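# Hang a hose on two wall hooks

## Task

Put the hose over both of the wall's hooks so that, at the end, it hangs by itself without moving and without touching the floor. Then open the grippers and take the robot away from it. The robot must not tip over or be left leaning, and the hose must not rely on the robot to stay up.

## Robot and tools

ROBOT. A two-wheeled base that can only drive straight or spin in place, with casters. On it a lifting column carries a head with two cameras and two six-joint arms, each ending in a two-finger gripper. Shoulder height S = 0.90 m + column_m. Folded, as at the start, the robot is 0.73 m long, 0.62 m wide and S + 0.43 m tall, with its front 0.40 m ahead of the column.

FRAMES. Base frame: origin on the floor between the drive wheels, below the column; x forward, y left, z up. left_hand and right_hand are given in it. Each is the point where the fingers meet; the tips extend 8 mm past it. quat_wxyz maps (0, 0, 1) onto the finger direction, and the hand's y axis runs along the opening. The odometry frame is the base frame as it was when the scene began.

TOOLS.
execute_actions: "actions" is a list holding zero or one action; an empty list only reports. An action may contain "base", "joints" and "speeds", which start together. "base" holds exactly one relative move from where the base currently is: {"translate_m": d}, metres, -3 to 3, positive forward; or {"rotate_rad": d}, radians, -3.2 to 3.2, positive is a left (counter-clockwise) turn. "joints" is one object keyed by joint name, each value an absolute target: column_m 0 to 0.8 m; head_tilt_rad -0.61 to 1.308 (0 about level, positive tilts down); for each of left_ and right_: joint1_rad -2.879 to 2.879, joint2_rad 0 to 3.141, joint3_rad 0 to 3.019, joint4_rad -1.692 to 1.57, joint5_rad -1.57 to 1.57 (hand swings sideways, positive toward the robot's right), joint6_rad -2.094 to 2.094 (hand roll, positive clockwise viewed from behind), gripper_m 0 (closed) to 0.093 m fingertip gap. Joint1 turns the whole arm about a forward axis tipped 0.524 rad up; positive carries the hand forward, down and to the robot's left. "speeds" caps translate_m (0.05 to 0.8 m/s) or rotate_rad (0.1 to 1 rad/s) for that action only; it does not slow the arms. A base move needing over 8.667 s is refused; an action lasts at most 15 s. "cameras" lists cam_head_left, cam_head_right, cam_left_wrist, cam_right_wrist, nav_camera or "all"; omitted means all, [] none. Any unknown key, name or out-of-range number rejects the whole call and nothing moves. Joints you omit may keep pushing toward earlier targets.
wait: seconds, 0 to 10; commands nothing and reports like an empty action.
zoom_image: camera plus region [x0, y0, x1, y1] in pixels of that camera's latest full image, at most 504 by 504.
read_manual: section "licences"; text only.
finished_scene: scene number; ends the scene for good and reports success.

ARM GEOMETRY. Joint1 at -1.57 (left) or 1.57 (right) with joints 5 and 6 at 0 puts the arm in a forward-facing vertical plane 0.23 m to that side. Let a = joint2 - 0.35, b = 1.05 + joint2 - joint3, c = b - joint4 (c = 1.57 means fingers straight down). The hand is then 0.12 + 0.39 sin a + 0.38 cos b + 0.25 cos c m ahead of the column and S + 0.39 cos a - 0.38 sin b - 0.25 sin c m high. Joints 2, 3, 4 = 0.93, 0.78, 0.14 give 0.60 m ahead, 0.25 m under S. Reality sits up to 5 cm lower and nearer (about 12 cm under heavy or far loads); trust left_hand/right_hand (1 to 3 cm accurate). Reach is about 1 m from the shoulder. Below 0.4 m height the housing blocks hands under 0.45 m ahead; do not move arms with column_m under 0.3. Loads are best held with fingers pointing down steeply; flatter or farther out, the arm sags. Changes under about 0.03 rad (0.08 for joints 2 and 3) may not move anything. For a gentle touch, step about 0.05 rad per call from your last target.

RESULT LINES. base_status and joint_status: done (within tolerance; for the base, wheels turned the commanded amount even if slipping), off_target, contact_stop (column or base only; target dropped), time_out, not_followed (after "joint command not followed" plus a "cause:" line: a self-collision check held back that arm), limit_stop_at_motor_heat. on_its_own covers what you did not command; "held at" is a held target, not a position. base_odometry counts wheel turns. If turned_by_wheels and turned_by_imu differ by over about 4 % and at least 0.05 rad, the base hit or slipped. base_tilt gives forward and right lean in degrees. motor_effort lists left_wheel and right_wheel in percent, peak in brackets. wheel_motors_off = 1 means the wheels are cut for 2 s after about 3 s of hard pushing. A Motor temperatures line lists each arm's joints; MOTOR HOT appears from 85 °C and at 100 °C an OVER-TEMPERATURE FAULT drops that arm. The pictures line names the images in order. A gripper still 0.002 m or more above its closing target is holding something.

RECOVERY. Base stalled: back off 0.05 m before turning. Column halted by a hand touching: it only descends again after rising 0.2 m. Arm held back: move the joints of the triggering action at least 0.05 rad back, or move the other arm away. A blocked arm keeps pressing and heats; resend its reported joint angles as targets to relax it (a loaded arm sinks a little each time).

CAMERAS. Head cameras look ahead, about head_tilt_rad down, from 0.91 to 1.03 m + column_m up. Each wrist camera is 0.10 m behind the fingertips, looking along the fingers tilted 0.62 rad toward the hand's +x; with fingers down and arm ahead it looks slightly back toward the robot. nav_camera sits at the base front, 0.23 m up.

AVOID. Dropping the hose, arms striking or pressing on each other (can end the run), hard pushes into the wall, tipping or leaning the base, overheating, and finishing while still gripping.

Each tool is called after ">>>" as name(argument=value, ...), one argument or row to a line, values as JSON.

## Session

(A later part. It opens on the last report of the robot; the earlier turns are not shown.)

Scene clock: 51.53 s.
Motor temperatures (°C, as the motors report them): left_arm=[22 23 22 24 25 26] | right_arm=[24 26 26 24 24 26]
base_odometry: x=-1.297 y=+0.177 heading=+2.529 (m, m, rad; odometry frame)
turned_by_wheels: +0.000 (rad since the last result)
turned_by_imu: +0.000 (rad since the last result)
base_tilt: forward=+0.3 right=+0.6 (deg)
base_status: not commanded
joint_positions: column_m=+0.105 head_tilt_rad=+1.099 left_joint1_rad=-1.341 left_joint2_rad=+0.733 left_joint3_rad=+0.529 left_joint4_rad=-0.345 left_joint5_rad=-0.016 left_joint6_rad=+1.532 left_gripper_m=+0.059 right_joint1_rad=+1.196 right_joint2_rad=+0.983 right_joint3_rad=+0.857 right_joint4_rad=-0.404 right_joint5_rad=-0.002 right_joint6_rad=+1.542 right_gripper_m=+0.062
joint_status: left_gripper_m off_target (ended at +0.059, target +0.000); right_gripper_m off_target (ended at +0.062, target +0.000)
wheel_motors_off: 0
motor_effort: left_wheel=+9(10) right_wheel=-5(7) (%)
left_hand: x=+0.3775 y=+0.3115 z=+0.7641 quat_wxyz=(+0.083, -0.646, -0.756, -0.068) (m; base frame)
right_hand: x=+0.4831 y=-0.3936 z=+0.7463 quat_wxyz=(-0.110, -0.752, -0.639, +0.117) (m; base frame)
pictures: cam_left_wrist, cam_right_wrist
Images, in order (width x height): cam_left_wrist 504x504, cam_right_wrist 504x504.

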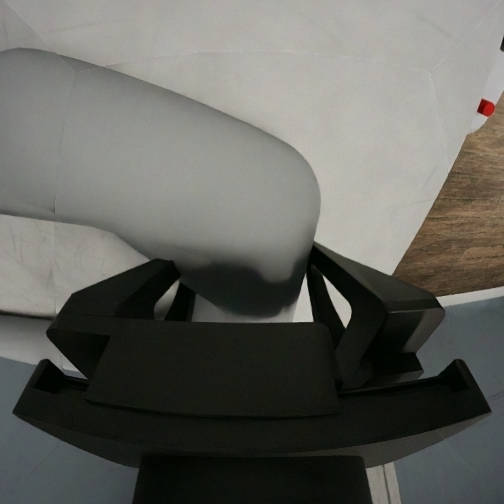

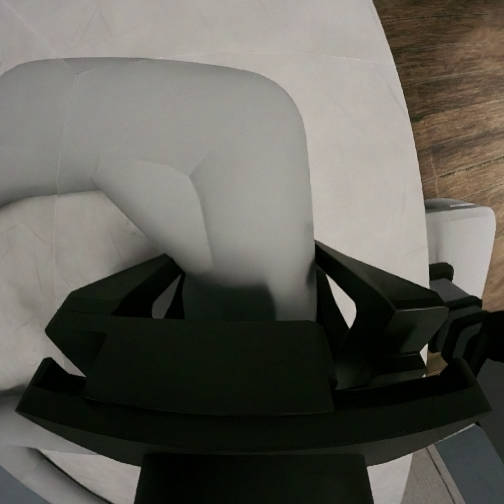

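>>> execute_actions(
  actions=[
    {"joints":{"column_m":0.7,"head_tilt_rad":0.6}},
  ],
  cameras=["cam_head_left","cam_head_right"],
)

>>> execute_actions(
  actions=[
    {"base":{"translate_m":-0.5},"joints":{"left_joint1_rad":-1.0,"left_joint2_rad":0.98,"left_joint3_rad":0.86,"left_joint4_rad":-0.4,"right_joint1_rad":1.0}},
  ],
  cameras=["cam_head_left","cam_head_right"],
)

Scene clock: 60.70 s.
Motor temperatures (°C, as the motors report them): left_arm=[22 23 22 24 25 26] | right_arm=[24 26 26 24 24 26]
base_odometry: x=-1.297 y=+0.177 heading=+2.529 (m, m, rad; odometry frame)
turned_by_wheels: +0.000 (rad since the last result)
turned_by_imu: +0.001 (rad since the last result)
base_tilt: forward=+0.3 right=+0.5 (deg)
base_status: not commanded
joint_positions: column_m=+0.700 head_tilt_rad=+0.617 left_joint1_rad=-1.360 left_joint2_rad=+0.760 left_joint3_rad=+0.536 left_joint4_rad=-0.341 left_joint5_rad=+0.005 left_joint6_rad=+1.568 left_gripper_m=+0.059 right_joint1_rad=+1.196 right_joint2_rad=+0.999 right_joint3_rad=+0.857 right_joint4_rad=-0.404 right_joint5_rad=-0.007 right_joint6_rad=+1.542 right_gripper_m=+0.061
joint_status: all done
wheel_motors_off: 0
motor_effort: left_wheel=+7(9) right_wheel=-6(5) (%)
left_hand: x=+0.3773 y=+0.3021 z=+1.3509 quat_wxyz=(+0.076, -0.664, -0.743, -0.048) (m; base frame)
right_hand: x=+0.4785 y=-0.3937 z=+1.3351 quat_wxyz=(-0.102, -0.753, -0.639, +0.120) (m; base frame)
pictures: cam_head_left, cam_head_right
Images, in order (width x height): cam_head_left 672x504, cam_head_right 672x504.

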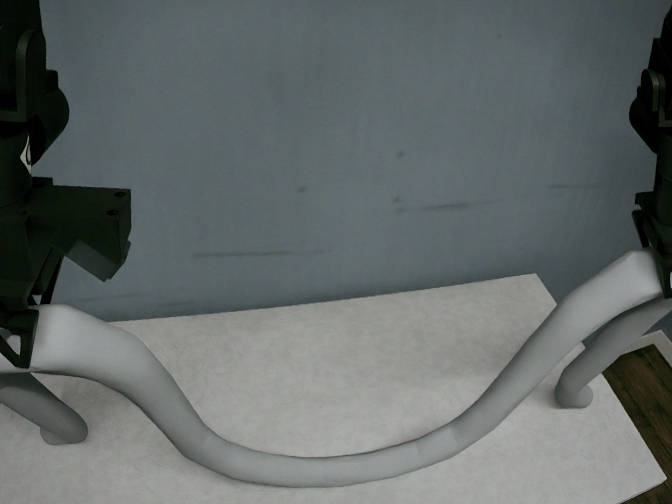

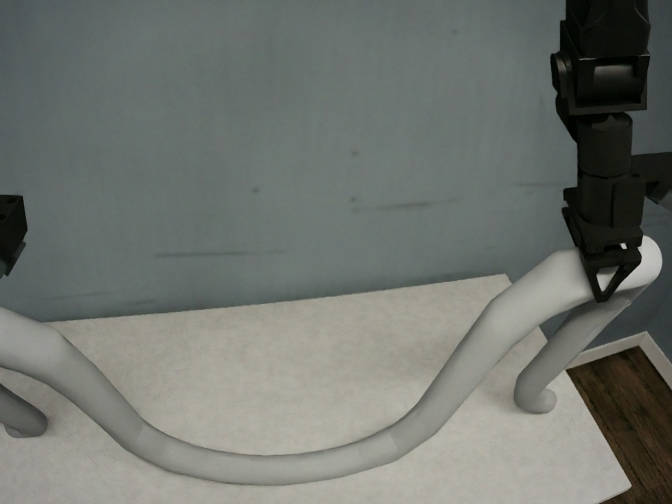

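Scene clock: 63.30 s.
Motor temperatures (°C, as the motors report them): left_arm=[22 24 22 24 26 26] | right_arm=[24 26 26 24 25 26]
base_odometry: x=-0.888 y=-0.110 heading=+2.529 (m, m, rad; odometry frame)
turned_by_wheels: +0.000 (rad since the last result)
turned_by_imu: +0.001 (rad since the last result)
base_tilt: forward=+0.2 right=+0.6 (deg)
base_status: done
joint_positions: column_m=+0.700 head_tilt_rad=+0.617 left_joint1_rad=-1.019 left_joint2_rad=+1.008 left_joint3_rad=+0.834 left_joint4_rad=-0.408 left_joint5_rad=+0.023 left_joint6_rad=+1.586 left_gripper_m=+0.059 right_joint1_rad=+1.019 right_joint2_rad=+1.005 right_joint3_rad=+0.849 right_joint4_rad=-0.412 right_joint5_rad=-0.020 right_joint6_rad=+1.542 right_gripper_m=+0.061
joint_status: all done
wheel_motors_off: 0
motor_effort: left_wheel=+0(49) right_wheel=+1(54) (%)
left_hand: x=+0.4440 y=+0.4616 z=+1.3581 quat_wxyz=(+0.176, -0.587, -0.779, -0.136) (m; base frame)
right_hand: x=+0.4525 y=-0.4640 z=+1.3623 quat_wxyz=(-0.142, -0.773, -0.593, +0.174) (m; base frame)
pictures: cam_head_left, cam_head_right
Images, in order (width x height): cam_head_left 672x504, cam_head_right 672x504.

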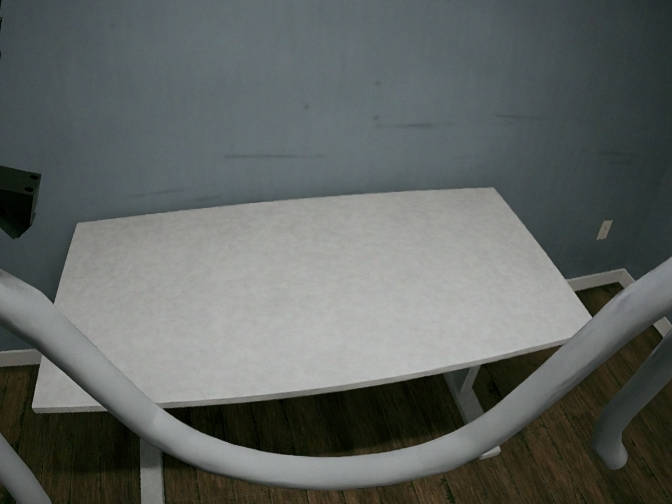

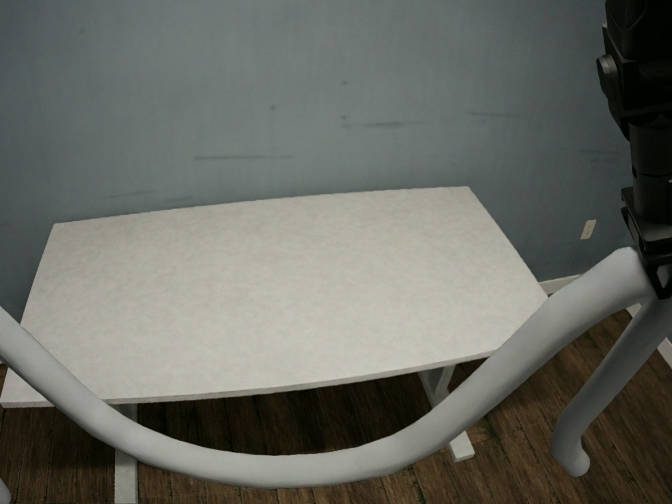

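>>> execute_actions(
  actions=[
    {"base":{"rotate_rad":-1.89},"speeds":{"rotate_rad":0.6},"joints":{"left_joint1_rad":-0.85,"right_joint1_rad":0.85,"head_tilt_rad":0.4}},
  ],
  cameras=[],
)

>>> execute_actions(
  actions=[
    {"base":{"translate_m":1.67},"speeds":{"translate_m":0.5}},
  ],
  cameras=[],
)

>>> execute_actions(
  actions=[
    {"base":{"rotate_rad":0.52},"speeds":{"rotate_rad":0.6}},
  ],
  cameras=["cam_head_left","cam_head_right","nav_camera"],
)

Scene clock: 69.40 s.
Motor temperatures (°C, as the motors report them): left_arm=[22 24 23 24 26 26] | right_arm=[24 26 26 24 25 26]
base_odometry: x=-0.888 y=-0.110 heading=+0.639 (m, m, rad; odometry frame)
turned_by_wheels: -1.890 (rad since the last result)
turned_by_imu: -1.876 (rad since the last result)
base_tilt: forward=+0.3 right=+0.6 (deg)
base_status: done
joint_positions: column_m=+0.700 head_tilt_rad=+0.419 left_joint1_rad=-0.881 left_joint2_rad=+1.008 left_joint3_rad=+0.834 left_joint4_rad=-0.408 left_joint5_rad=+0.030 left_joint6_rad=+1.589 left_gripper_m=+0.059 right_joint1_rad=+0.887 right_joint2_rad=+1.005 right_joint3_rad=+0.849 right_joint4_rad=-0.412 right_joint5_rad=-0.024 right_joint6_rad=+1.542 right_gripper_m=+0.061
joint_status: all done
wheel_motors_off: 0
motor_effort: left_wheel=+1(49) right_wheel=-3(39) (%)
left_hand: x=+0.4262 y=+0.5126 z=+1.3890 quat_wxyz=(+0.213, -0.550, -0.789, -0.174) (m; base frame)
right_hand: x=+0.4353 y=-0.5133 z=+1.3922 quat_wxyz=(-0.179, -0.784, -0.557, +0.210) (m; base frame)
pictures: none
No camera images: the call's "cameras" was empty. Leave "cameras" out to get every camera's image.

Scene clock: 74.30 s.
Motor temperatures (°C, as the motors report them): left_arm=[22 24 23 24 27 26] | right_arm=[24 26 26 24 26 26]
base_odometry: x=+0.453 y=+0.886 heading=+0.640 (m, m, rad; odometry frame)
turned_by_wheels: +0.000 (rad since the last result)
turned_by_imu: -0.004 (rad since the last result)
base_tilt: forward=+0.3 right=+0.6 (deg)
base_status: done
joint_positions: column_m=+0.700 head_tilt_rad=+0.419 left_joint1_rad=-0.881 left_joint2_rad=+1.008 left_joint3_rad=+0.835 left_joint4_rad=-0.408 left_joint5_rad=+0.027 left_joint6_rad=+1.589 left_gripper_m=+0.059 right_joint1_rad=+0.887 right_joint2_rad=+1.005 right_joint3_rad=+0.848 right_joint4_rad=-0.412 right_joint5_rad=-0.026 right_joint6_rad=+1.542 right_gripper_m=+0.061
joint_status: not commanded
wheel_motors_off: 0
motor_effort: left_wheel=+0(52) right_wheel=-1(40) (%)
left_hand: x=+0.4268 y=+0.5131 z=+1.3894 quat_wxyz=(+0.213, -0.550, -0.789, -0.175) (m; base frame)
right_hand: x=+0.4347 y=-0.5130 z=+1.3919 quat_wxyz=(-0.178, -0.784, -0.557, +0.210) (m; base frame)
pictures: none
No camera images: the call's "cameras" was empty. Leave "cameras" out to get every camera's image.

Scene clock: 76.40 s.
Motor temperatures (°C, as the motors report them): left_arm=[22 24 23 24 27 26] | right_arm=[24 26 26 24 26 26]
base_odometry: x=+0.453 y=+0.886 heading=+1.159 (m, m, rad; odometry frame)
turned_by_wheels: +0.520 (rad since the last result)
turned_by_imu: +0.515 (rad since the last result)
base_tilt: forward=+0.3 right=+0.6 (deg)
base_status: done
joint_positions: column_m=+0.700 head_tilt_rad=+0.419 left_joint1_rad=-0.881 left_joint2_rad=+1.008 left_joint3_rad=+0.835 left_joint4_rad=-0.408 left_joint5_rad=+0.028 left_joint6_rad=+1.593 left_gripper_m=+0.059 right_joint1_rad=+0.887 right_joint2_rad=+1.006 right_joint3_rad=+0.848 right_joint4_rad=-0.412 right_joint5_rad=-0.026 right_joint6_rad=+1.542 right_gripper_m=+0.060
joint_status: not commanded
wheel_motors_off: 0
motor_effort: left_wheel=-3(49) right_wheel=+1(31) (%)
left_hand: x=+0.4268 y=+0.5131 z=+1.3894 quat_wxyz=(+0.214, -0.551, -0.787, -0.175) (m; base frame)
right_hand: x=+0.4343 y=-0.5131 z=+1.3915 quat_wxyz=(-0.177, -0.784, -0.556, +0.210) (m; base frame)
pictures: cam_head_left, cam_head_right, nav_camera
Images, in order (width x height): cam_head_left 672x504, cam_head_right 672x504, nav_camera 672x504.

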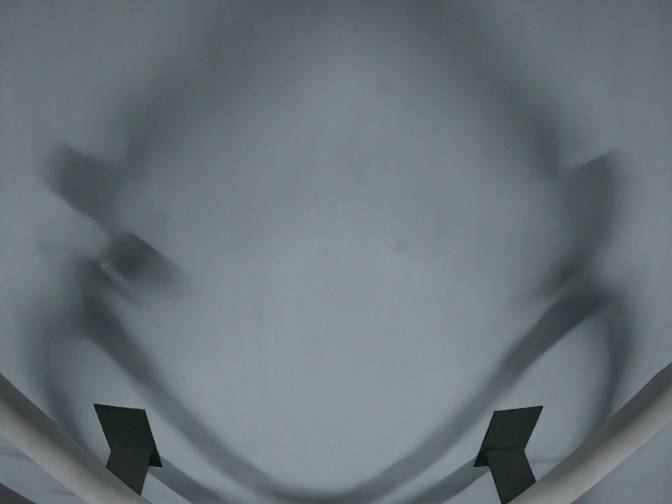

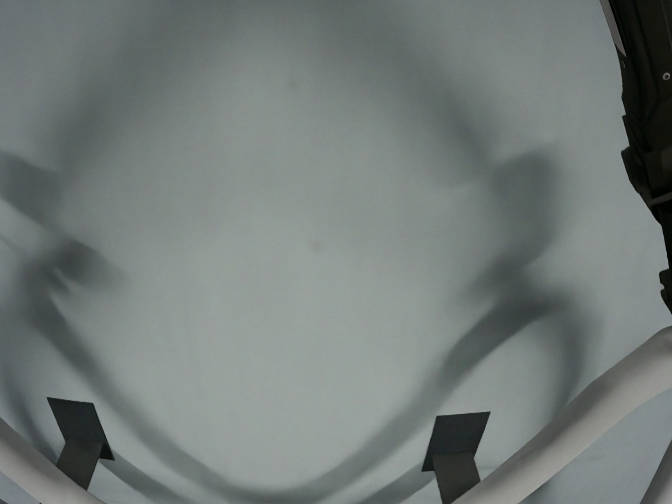

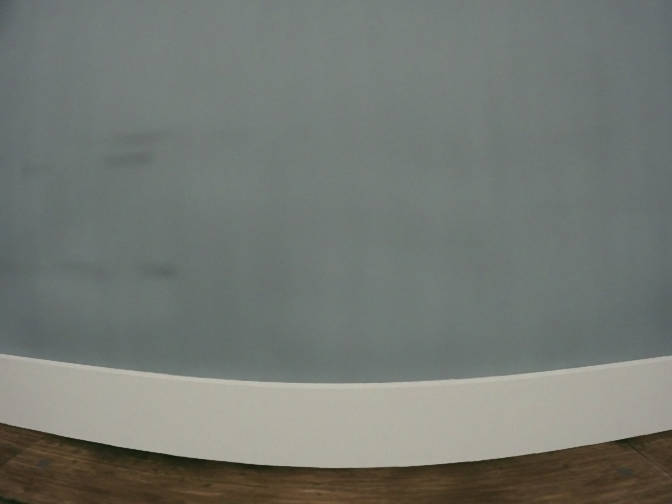

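>>> execute_actions(
  actions=[
    {"joints":{"head_tilt_rad":0.85}},
  ],
  cameras=["cam_head_left","cam_head_right"],
)

Scene clock: 77.80 s.
Motor temperatures (°C, as the motors report them): left_arm=[22 24 23 24 27 26] | right_arm=[24 26 26 24 26 26]
base_odometry: x=+0.453 y=+0.886 heading=+1.159 (m, m, rad; odometry frame)
turned_by_wheels: +0.000 (rad since the last result)
turned_by_imu: +0.000 (rad since the last result)
base_tilt: forward=+0.3 right=+0.6 (deg)
base_status: not commanded
joint_positions: column_m=+0.700 head_tilt_rad=+0.851 left_joint1_rad=-0.881 left_joint2_rad=+1.008 left_joint3_rad=+0.835 left_joint4_rad=-0.408 left_joint5_rad=+0.027 left_joint6_rad=+1.594 left_gripper_m=+0.059 right_joint1_rad=+0.887 right_joint2_rad=+1.006 right_joint3_rad=+0.848 right_joint4_rad=-0.412 right_joint5_rad=-0.026 right_joint6_rad=+1.542 right_gripper_m=+0.060
joint_status: all done
wheel_motors_off: 0
motor_effort: left_wheel=-3(4) right_wheel=+1(3) (%)
left_hand: x=+0.4268 y=+0.5131 z=+1.3894 quat_wxyz=(+0.214, -0.551, -0.787, -0.175) (m; base frame)
right_hand: x=+0.4343 y=-0.5131 z=+1.3915 quat_wxyz=(-0.177, -0.784, -0.556, +0.210) (m; base frame)
pictures: cam_head_left, cam_head_right
Images, in order (width x height): cam_head_left 672x504, cam_head_right 672x504.

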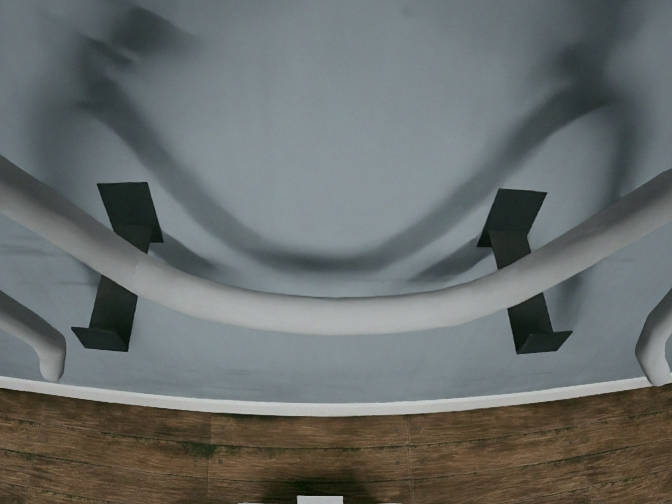

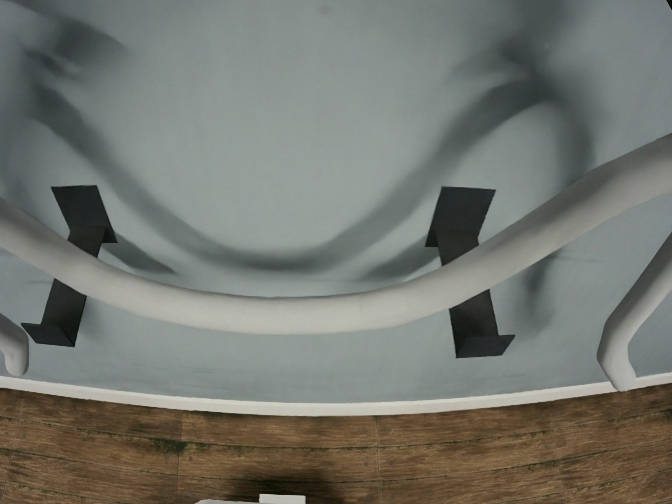

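>>> execute_actions(
  actions=[
    {"base":{"translate_m":0.27},"speeds":{"translate_m":0.3},"joints":{"head_tilt_rad":1.1}},
  ],
  cameras=[],
)

>>> execute_actions(
  actions=[
    {"joints":{"column_m":0.45}},
  ],
  cameras=["cam_head_left","cam_head_right","nav_camera"],
)

Scene clock: 84.00 s.
Motor temperatures (°C, as the motors report them): left_arm=[22 24 26 24 27 26] | right_arm=[24 26 29 24 27 26]
base_odometry: x=+0.557 y=+1.125 heading=+1.160 (m, m, rad; odometry frame)
turned_by_wheels: +0.001 (rad since the last result)
turned_by_imu: +0.001 (rad since the last result)
base_tilt: forward=+0.1 right=+0.6 (deg)
base_status: translate_m off_target (by the wheels' count: +0.261 of +0.270)
joint_positions: column_m=+0.700 head_tilt_rad=+1.099 left_joint1_rad=-0.812 left_joint2_rad=+1.048 left_joint3_rad=+0.633 left_joint4_rad=-0.454 left_joint5_rad=+0.028 left_joint6_rad=+1.593 left_gripper_m=+0.059 right_joint1_rad=+0.807 right_joint2_rad=+1.063 right_joint3_rad=+0.643 right_joint4_rad=-0.473 right_joint5_rad=-0.027 right_joint6_rad=+1.540 right_gripper_m=+0.060
joint_status: all done
wheel_motors_off: 0
motor_effort: left_wheel=+28(46) right_wheel=+25(43) (%)
left_hand: x=+0.2772 y=+0.4962 z=+1.3769 quat_wxyz=(+0.303, -0.489, -0.814, -0.078) (m; base frame)
right_hand: x=+0.2732 y=-0.4986 z=+1.3767 quat_wxyz=(-0.068, -0.813, -0.487, +0.311) (m; base frame)
pictures: none
No camera images: the call's "cameras" was empty. Leave "cameras" out to get every camera's image.

Scene clock: 84.30 s.
Motor temperatures (°C, as the motors report them): left_arm=[22 24 27 24 27 26] | right_arm=[24 26 29 24 27 26]
base_odometry: x=+0.557 y=+1.125 heading=+1.160 (m, m, rad; odometry frame)
turned_by_wheels: +0.000 (rad since the last result)
turned_by_imu: +0.000 (rad since the last result)
base_tilt: forward=+0.2 right=+0.6 (deg)
base_status: not commanded
joint_positions: column_m=+0.700 head_tilt_rad=+1.099 left_joint1_rad=-0.812 left_joint2_rad=+1.048 left_joint3_rad=+0.633 left_joint4_rad=-0.454 left_joint5_rad=+0.028 left_joint6_rad=+1.593 left_gripper_m=+0.059 right_joint1_rad=+0.807 right_joint2_rad=+1.063 right_joint3_rad=+0.643 right_joint4_rad=-0.473 right_joint5_rad=-0.027 right_joint6_rad=+1.540 right_gripper_m=+0.060
joint_status: column_m contact_stop (moved +0.000 of -0.250)
wheel_motors_off: 0
on_its_own: column_m is held at +0.700, not at your +0.450, since a contact_stop
motor_effort: left_wheel=+28(28) right_wheel=+24(25) (%)
left_hand: x=+0.2772 y=+0.4962 z=+1.3769 quat_wxyz=(+0.303, -0.489, -0.814, -0.078) (m; base frame)
right_hand: x=+0.2732 y=-0.4986 z=+1.3767 quat_wxyz=(-0.068, -0.813, -0.487, +0.311) (m; base frame)
pictures: cam_head_left, cam_head_right, nav_camera
Images, in order (width x height): cam_head_left 672x504, cam_head_right 672x504, nav_camera 672x504.

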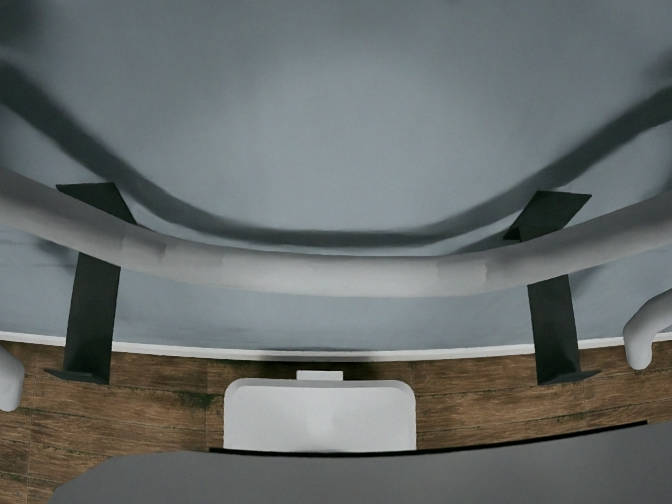

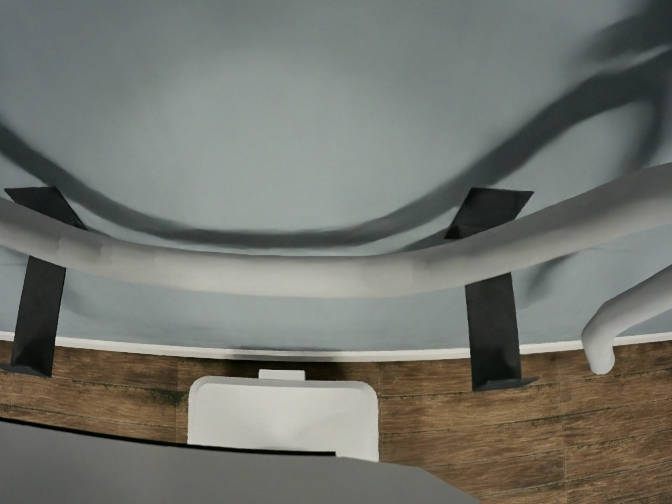

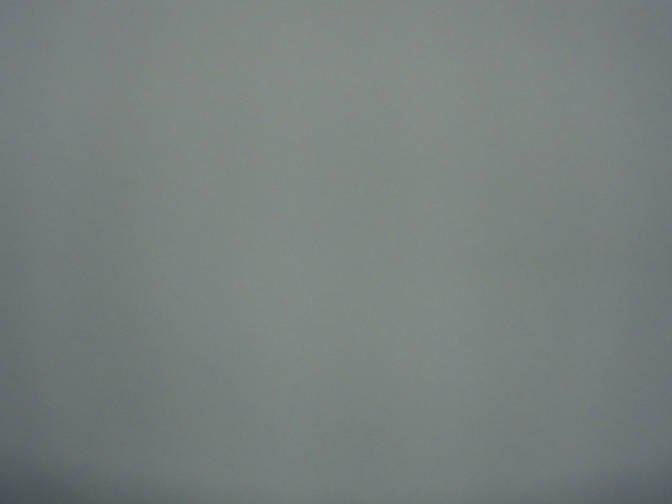

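>>> execute_actions(
  actions=[
    {"base":{"translate_m":-0.05},"joints":{"column_m":0.8,"left_joint1_rad":-0.812,"left_joint2_rad":1.048,"left_joint3_rad":0.633,"left_joint4_rad":-0.454,"right_joint1_rad":0.807,"right_joint2_rad":1.063,"right_joint3_rad":0.643,"right_joint4_rad":-0.473}},
  ],
  cameras=[],
)

>>> wait(
  seconds=1,
)

>>> execute_actions(
  actions=[
    {"joints":{"column_m":0.5}},
  ],
  cameras=["cam_head_left","cam_head_right","cam_left_wrist","cam_right_wrist"],
)

Scene clock: 87.30 s.
Motor temperatures (°C, as the motors report them): left_arm=[22 24 27 24 27 26] | right_arm=[24 26 30 24 27 26]
base_odometry: x=+0.537 y=+1.079 heading=+1.159 (m, m, rad; odometry frame)
turned_by_wheels: -0.001 (rad since the last result)
turned_by_imu: -0.001 (rad since the last result)
base_tilt: forward=+0.3 right=+0.6 (deg)
base_status: done
joint_positions: column_m=+0.800 head_tilt_rad=+1.100 left_joint1_rad=-0.837 left_joint2_rad=+1.069 left_joint3_rad=+0.620 left_joint4_rad=-0.461 left_joint5_rad=+0.028 left_joint6_rad=+1.593 left_gripper_m=+0.059 right_joint1_rad=+0.817 right_joint2_rad=+1.085 right_joint3_rad=+0.631 right_joint4_rad=-0.477 right_joint5_rad=-0.026 right_joint6_rad=+1.540 right_gripper_m=+0.060
joint_status: all done
wheel_motors_off: 0
motor_effort: left_wheel=-2(33) right_wheel=+0(25) (%)
left_hand: x=+0.2654 y=+0.4852 z=+1.4670 quat_wxyz=(+0.307, -0.491, -0.813, -0.055) (m; base frame)
right_hand: x=+0.2602 y=-0.4925 z=+1.4702 quat_wxyz=(-0.051, -0.814, -0.484, +0.317) (m; base frame)
pictures: none
No camera images: the call's "cameras" was empty. Leave "cameras" out to get every camera's image.

Scene clock: 88.30 s.
Motor temperatures (°C, as the motors report them): left_arm=[22 24 27 24 27 26] | right_arm=[24 26 29 24 27 26]
base_odometry: x=+0.537 y=+1.079 heading=+1.159 (m, m, rad; odometry frame)
turned_by_wheels: +0.000 (rad since the last result)
turned_by_imu: +0.000 (rad since the last result)
base_tilt: forward=+0.3 right=+0.6 (deg)
base_status: done
joint_positions: column_m=+0.800 head_tilt_rad=+1.100 left_joint1_rad=-0.837 left_joint2_rad=+1.069 left_joint3_rad=+0.620 left_joint4_rad=-0.461 left_joint5_rad=+0.028 left_joint6_rad=+1.593 left_gripper_m=+0.059 right_joint1_rad=+0.817 right_joint2_rad=+1.085 right_joint3_rad=+0.631 right_joint4_rad=-0.477 right_joint5_rad=-0.026 right_joint6_rad=+1.540 right_gripper_m=+0.060
joint_status: all done
wheel_motors_off: 0
motor_effort: left_wheel=-1(33) right_wheel=+0(25) (%)
left_hand: x=+0.2654 y=+0.4852 z=+1.4670 quat_wxyz=(+0.307, -0.491, -0.813, -0.055) (m; base frame)
right_hand: x=+0.2602 y=-0.4925 z=+1.4702 quat_wxyz=(-0.051, -0.814, -0.484, +0.317) (m; base frame)
wait: 1.00 s; at rest by 0.27 s
pictures: cam_head_left, cam_head_right, cam_left_wrist, cam_right_wrist, nav_camera
Images, in order (width x height): cam_head_left 672x504, cam_head_right 672x504, cam_left_wrist 504x504, cam_right_wrist 504x504, nav_camera 672x504.

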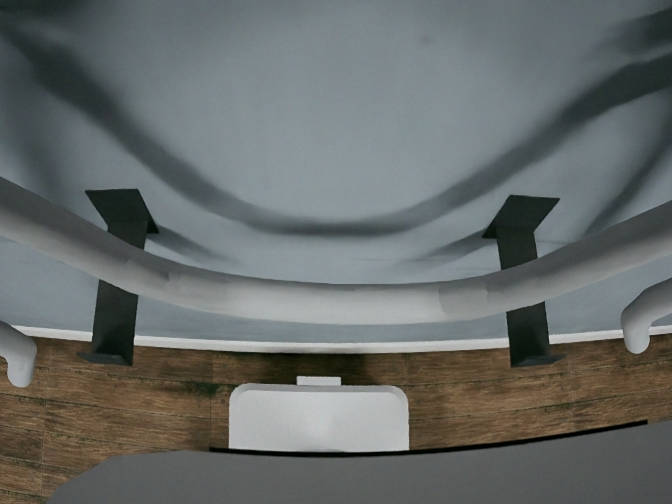

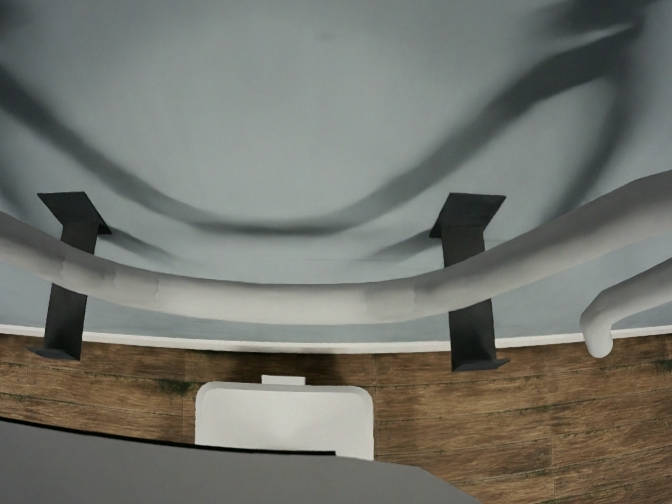

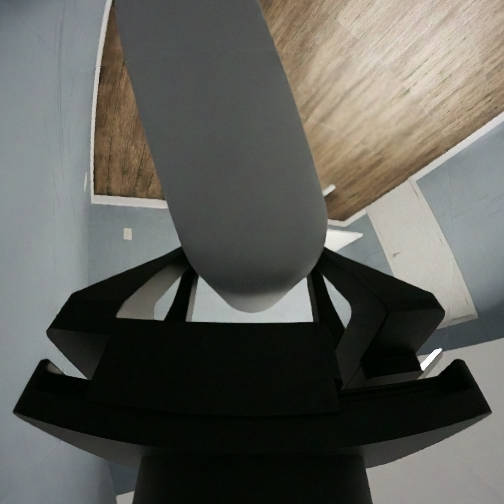

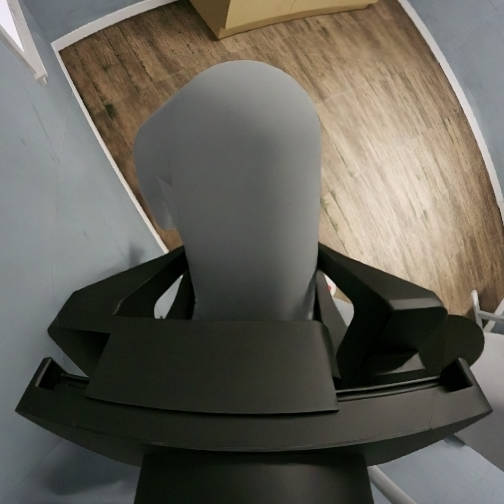

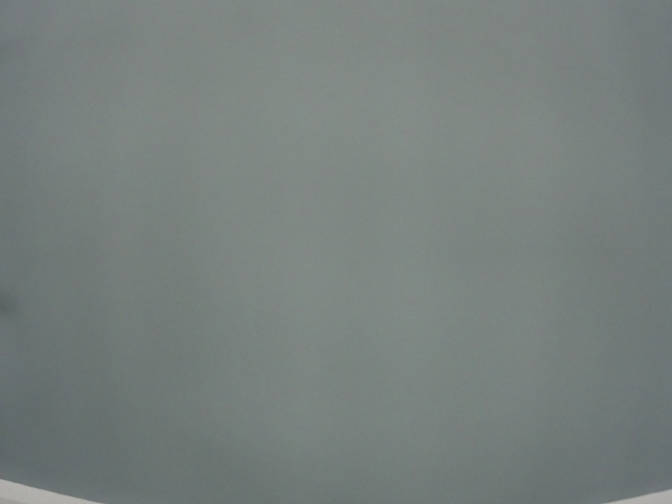

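Scene clock: 92.73 s.
Motor temperatures (°C, as the motors report them): left_arm=[22 24 25 24 28 26] | right_arm=[24 26 29 24 27 26]
base_odometry: x=+0.537 y=+1.079 heading=+1.159 (m, m, rad; odometry frame)
turned_by_wheels: +0.000 (rad since the last result)
turned_by_imu: +0.000 (rad since the last result)
base_tilt: forward=+0.3 right=+0.6 (deg)
base_status: not commanded
joint_positions: column_m=+0.500 head_tilt_rad=+1.100 left_joint1_rad=-0.837 left_joint2_rad=+1.069 left_joint3_rad=+0.620 left_joint4_rad=-0.461 left_joint5_rad=+0.027 left_joint6_rad=+1.595 left_gripper_m=+0.059 right_joint1_rad=+0.817 right_joint2_rad=+1.084 right_joint3_rad=+0.631 right_joint4_rad=-0.477 right_joint5_rad=-0.024 right_joint6_rad=+1.538 right_gripper_m=+0.060
joint_status: all done
wheel_motors_off: 0
motor_effort: left_wheel=-2(2) right_wheel=+2(1) (%)
left_hand: x=+0.2653 y=+0.4854 z=+1.1673 quat_wxyz=(+0.308, -0.492, -0.813, -0.055) (m; base frame)
right_hand: x=+0.2601 y=-0.4929 z=+1.1708 quat_wxyz=(-0.051, -0.813, -0.485, +0.318) (m; base frame)
pictures: cam_head_left, cam_head_right, cam_left_wrist, cam_right_wrist
Images, in order (width x height): cam_head_left 672x504, cam_head_right 672x504, cam_left_wrist 504x504, cam_right_wrist 504x504.

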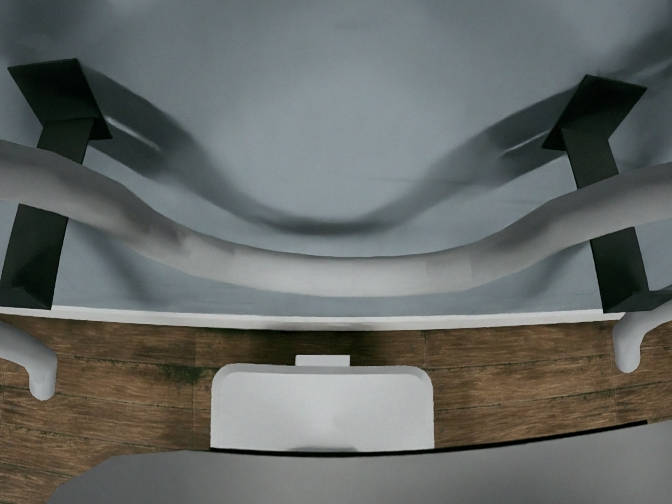

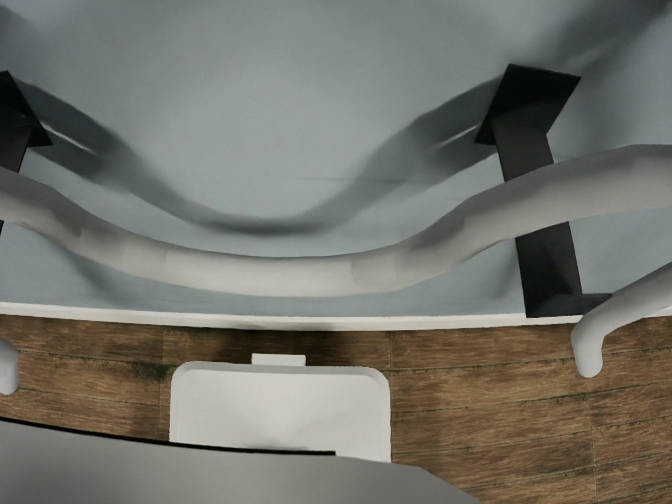

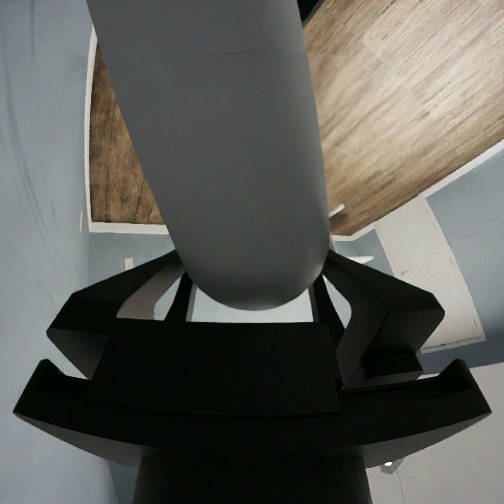

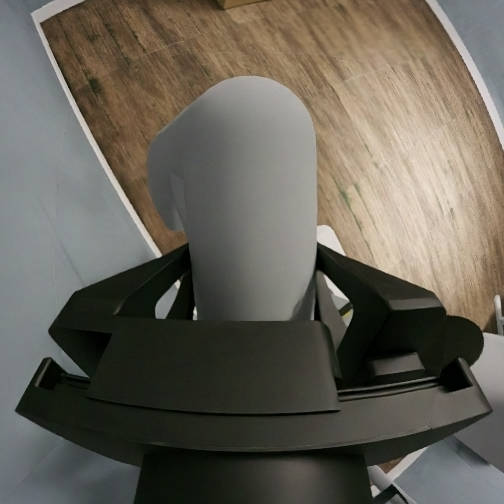

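Hose appears resting on the hooks. Lower a bit and release.

>>> execute_actions(
  actions=[
    {"joints":{"column_m":0.45}},
  ],
  cameras=[],
)

>>> execute_actions(
  actions=[
    {"joints":{"left_gripper_m":0.093,"right_gripper_m":0.093}},
  ],
  cameras=[],
)

>>> execute_actions(
  actions=[
    {"joints":{"column_m":0.6}},
  ],
  cameras=[],
)

>>> execute_actions(
  actions=[
    {"base":{"translate_m":-0.8},"joints":{"head_tilt_rad":0.5}},
  ],
  cameras=["cam_head_left","nav_camera"],
)

>>> wait(
  seconds=3,
)

Scene clock: 95.40 s.
Motor temperatures (°C, as the motors report them): left_arm=[22 24 25 24 28 26] | right_arm=[24 26 28 24 27 26]
base_odometry: x=+0.537 y=+1.079 heading=+1.159 (m, m, rad; odometry frame)
turned_by_wheels: +0.000 (rad since the last result)
turned_by_imu: +0.000 (rad since the last result)
base_tilt: forward=+0.3 right=+0.6 (deg)
base_status: not commanded
joint_positions: column_m=+0.450 head_tilt_rad=+1.100 left_joint1_rad=-0.837 left_joint2_rad=+1.068 left_joint3_rad=+0.620 left_joint4_rad=-0.461 left_joint5_rad=+0.025 left_joint6_rad=+1.598 left_gripper_m=+0.059 right_joint1_rad=+0.817 right_joint2_rad=+1.083 right_joint3_rad=+0.631 right_joint4_rad=-0.477 right_joint5_rad=-0.023 right_joint6_rad=+1.537 right_gripper_m=+0.060
joint_status: all done
wheel_motors_off: 0
motor_effort: left_wheel=-2(2) right_wheel=+0(1) (%)
left_hand: x=+0.2654 y=+0.4856 z=+1.1176 quat_wxyz=(+0.308, -0.493, -0.812, -0.055) (m; base frame)
right_hand: x=+0.2604 y=-0.4930 z=+1.1210 quat_wxyz=(-0.051, -0.812, -0.486, +0.319) (m; base frame)
pictures: none
No camera images: the call's "cameras" was empty. Leave "cameras" out to get every camera's image.

Scene clock: 96.20 s.
Motor temperatures (°C, as the motors report them): left_arm=[22 24 25 24 28 26] | right_arm=[24 26 28 24 27 26]
base_odometry: x=+0.537 y=+1.079 heading=+1.159 (m, m, rad; odometry frame)
turned_by_wheels: +0.000 (rad since the last result)
turned_by_imu: +0.000 (rad since the last result)
base_tilt: forward=+0.3 right=+0.6 (deg)
base_status: not commanded
joint_positions: column_m=+0.450 head_tilt_rad=+1.100 left_joint1_rad=-0.818 left_joint2_rad=+1.058 left_joint3_rad=+0.625 left_joint4_rad=-0.461 left_joint5_rad=+0.004 left_joint6_rad=+1.585 left_gripper_m=+0.093 right_joint1_rad=+0.816 right_joint2_rad=+1.071 right_joint3_rad=+0.631 right_joint4_rad=-0.477 right_joint5_rad=-0.002 right_joint6_rad=+1.553 right_gripper_m=+0.093
joint_status: all done
wheel_motors_off: 0
motor_effort: left_wheel=-2(2) right_wheel=+1(3) (%)
left_hand: x=+0.2676 y=+0.4950 z=+1.1260 quat_wxyz=(+0.317, -0.483, -0.813, -0.073) (m; base frame)
right_hand: x=+0.2632 y=-0.4956 z=+1.1256 quat_wxyz=(-0.064, -0.813, -0.480, +0.324) (m; base frame)
pictures: none
No camera images: the call's "cameras" was empty. Leave "cameras" out to get every camera's image.

Scene clock: 98.73 s.
Motor temperatures (°C, as the motors report them): left_arm=[22 24 24 24 27 26] | right_arm=[24 26 28 24 27 26]
base_odometry: x=+0.537 y=+1.079 heading=+1.159 (m, m, rad; odometry frame)
turned_by_wheels: +0.000 (rad since the last result)
turned_by_imu: +0.000 (rad since the last result)
base_tilt: forward=+0.3 right=+0.6 (deg)
base_status: not commanded
joint_positions: column_m=+0.600 head_tilt_rad=+1.100 left_joint1_rad=-0.818 left_joint2_rad=+1.058 left_joint3_rad=+0.625 left_joint4_rad=-0.461 left_joint5_rad=+0.004 left_joint6_rad=+1.585 left_gripper_m=+0.093 right_joint1_rad=+0.816 right_joint2_rad=+1.070 right_joint3_rad=+0.631 right_joint4_rad=-0.477 right_joint5_rad=-0.002 right_joint6_rad=+1.553 right_gripper_m=+0.093
joint_status: all done
wheel_motors_off: 0
motor_effort: left_wheel=-2(2) right_wheel=+1(2) (%)
left_hand: x=+0.2679 y=+0.4949 z=+1.2760 quat_wxyz=(+0.317, -0.483, -0.813, -0.073) (m; base frame)
right_hand: x=+0.2633 y=-0.4957 z=+1.2755 quat_wxyz=(-0.064, -0.813, -0.480, +0.324) (m; base frame)
pictures: none
No camera images: the call's "cameras" was empty. Leave "cameras" out to get every camera's image.

Scene clock: 101.93 s.
Motor temperatures (°C, as the motors report them): left_arm=[22 24 24 24 27 26] | right_arm=[24 26 27 24 27 26]
base_odometry: x=+0.217 y=+0.346 heading=+1.159 (m, m, rad; odometry frame)
turned_by_wheels: +0.000 (rad since the last result)
turned_by_imu: +0.002 (rad since the last result)
base_tilt: forward=+0.2 right=+0.6 (deg)
base_status: done
joint_positions: column_m=+0.600 head_tilt_rad=+0.518 left_joint1_rad=-0.817 left_joint2_rad=+1.055 left_joint3_rad=+0.628 left_joint4_rad=-0.461 left_joint5_rad=+0.003 left_joint6_rad=+1.585 left_gripper_m=+0.093 right_joint1_rad=+0.816 right_joint2_rad=+1.068 right_joint3_rad=+0.636 right_joint4_rad=-0.477 right_joint5_rad=-0.001 right_joint6_rad=+1.554 right_gripper_m=+0.093
joint_status: all done
wheel_motors_off: 0
motor_effort: left_wheel=+0(37) right_wheel=-1(38) (%)
left_hand: x=+0.2699 y=+0.4960 z=+1.2769 quat_wxyz=(+0.317, -0.483, -0.813, -0.076) (m; base frame)
right_hand: x=+0.2670 y=-0.4971 z=+1.2762 quat_wxyz=(-0.068, -0.812, -0.481, +0.322) (m; base frame)
pictures: cam_head_left, nav_camera
Images, in order (width x height): cam_head_left 672x504, nav_camera 672x504.

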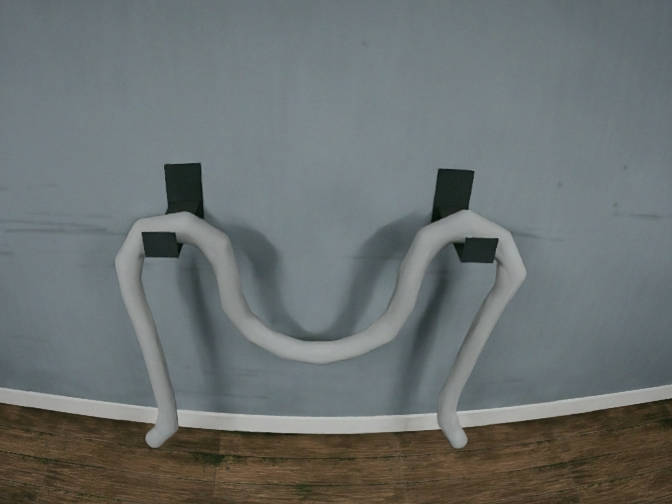

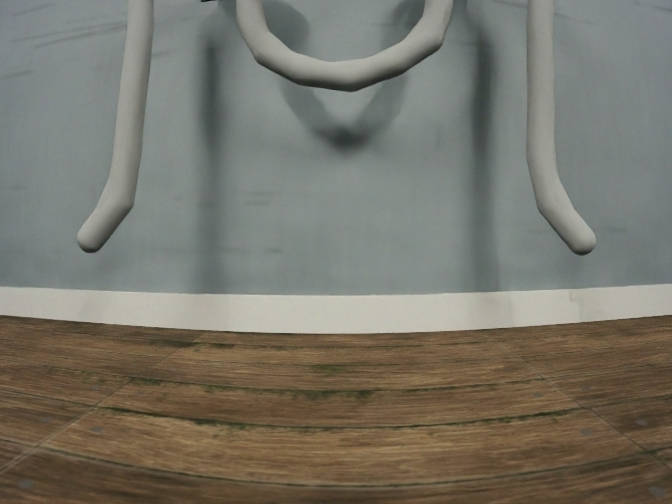

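Scene clock: 104.93 s.
Motor temperatures (°C, as the motors report them): left_arm=[22 24 24 24 27 26] | right_arm=[24 26 27 24 26 26]
base_odometry: x=+0.217 y=+0.346 heading=+1.159 (m, m, rad; odometry frame)
turned_by_wheels: +0.000 (rad since the last result)
turned_by_imu: +0.000 (rad since the last result)
base_tilt: forward=+0.2 right=+0.6 (deg)
base_status: done
joint_positions: column_m=+0.600 head_tilt_rad=+0.518 left_joint1_rad=-0.817 left_joint2_rad=+1.055 left_joint3_rad=+0.628 left_joint4_rad=-0.461 left_joint5_rad=+0.003 left_joint6_rad=+1.585 left_gripper_m=+0.093 right_joint1_rad=+0.816 right_joint2_rad=+1.068 right_joint3_rad=+0.636 right_joint4_rad=-0.477 right_joint5_rad=-0.001 right_joint6_rad=+1.554 right_gripper_m=+0.093
joint_status: all done
wheel_motors_off: 0
motor_effort: left_wheel=+0(37) right_wheel=-1(38) (%)
left_hand: x=+0.2699 y=+0.4960 z=+1.2769 quat_wxyz=(+0.317, -0.483, -0.813, -0.076) (m; base frame)
right_hand: x=+0.2670 y=-0.4971 z=+1.2762 quat_wxyz=(-0.068, -0.812, -0.481, +0.322) (m; base frame)
wait: 3.00 s; at rest by 0.27 s
pictures: cam_head_left, cam_head_right, cam_left_wrist, cam_right_wrist, nav_camera
Images, in order (width x height): cam_head_left 672x504, cam_head_right 672x504, cam_left_wrist 504x504, cam_right_wrist 504x504, nav_camera 672x504.

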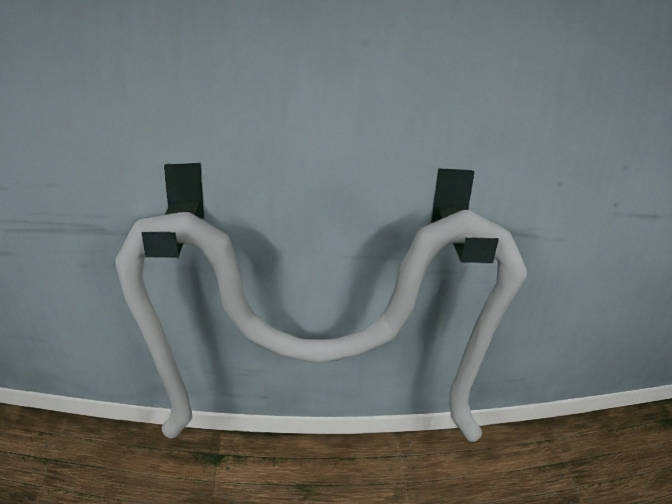

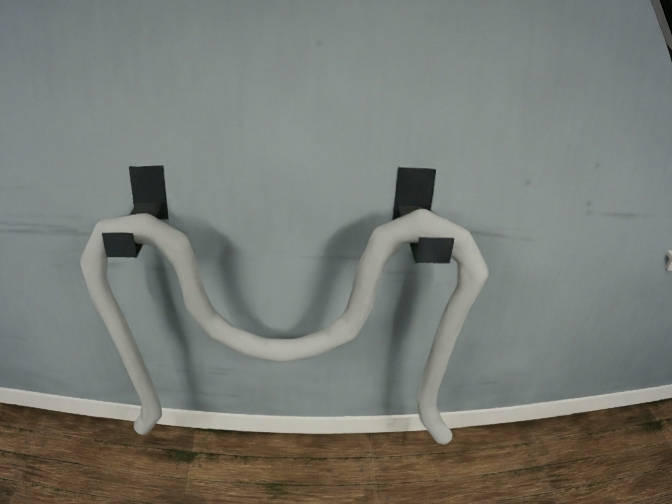

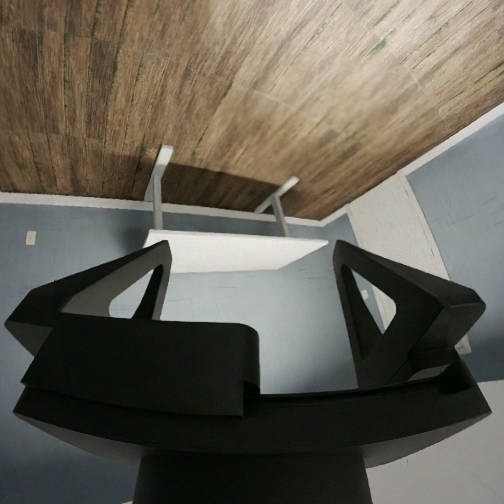

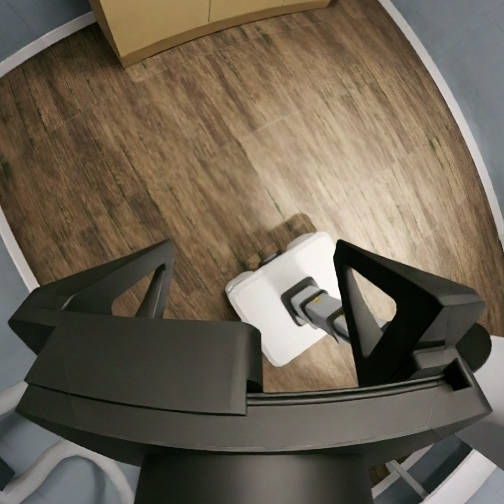

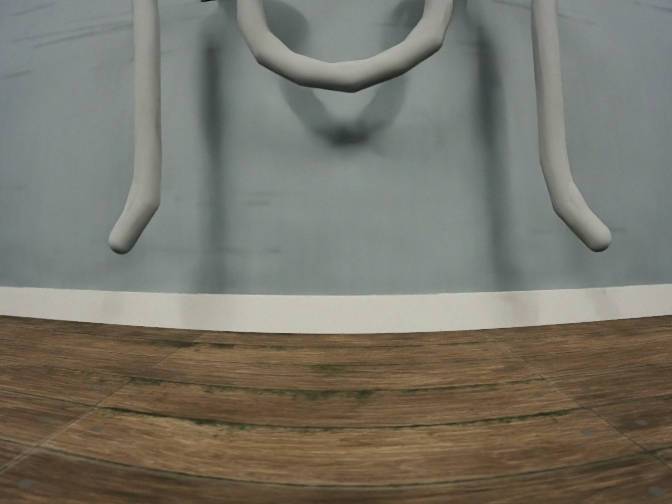

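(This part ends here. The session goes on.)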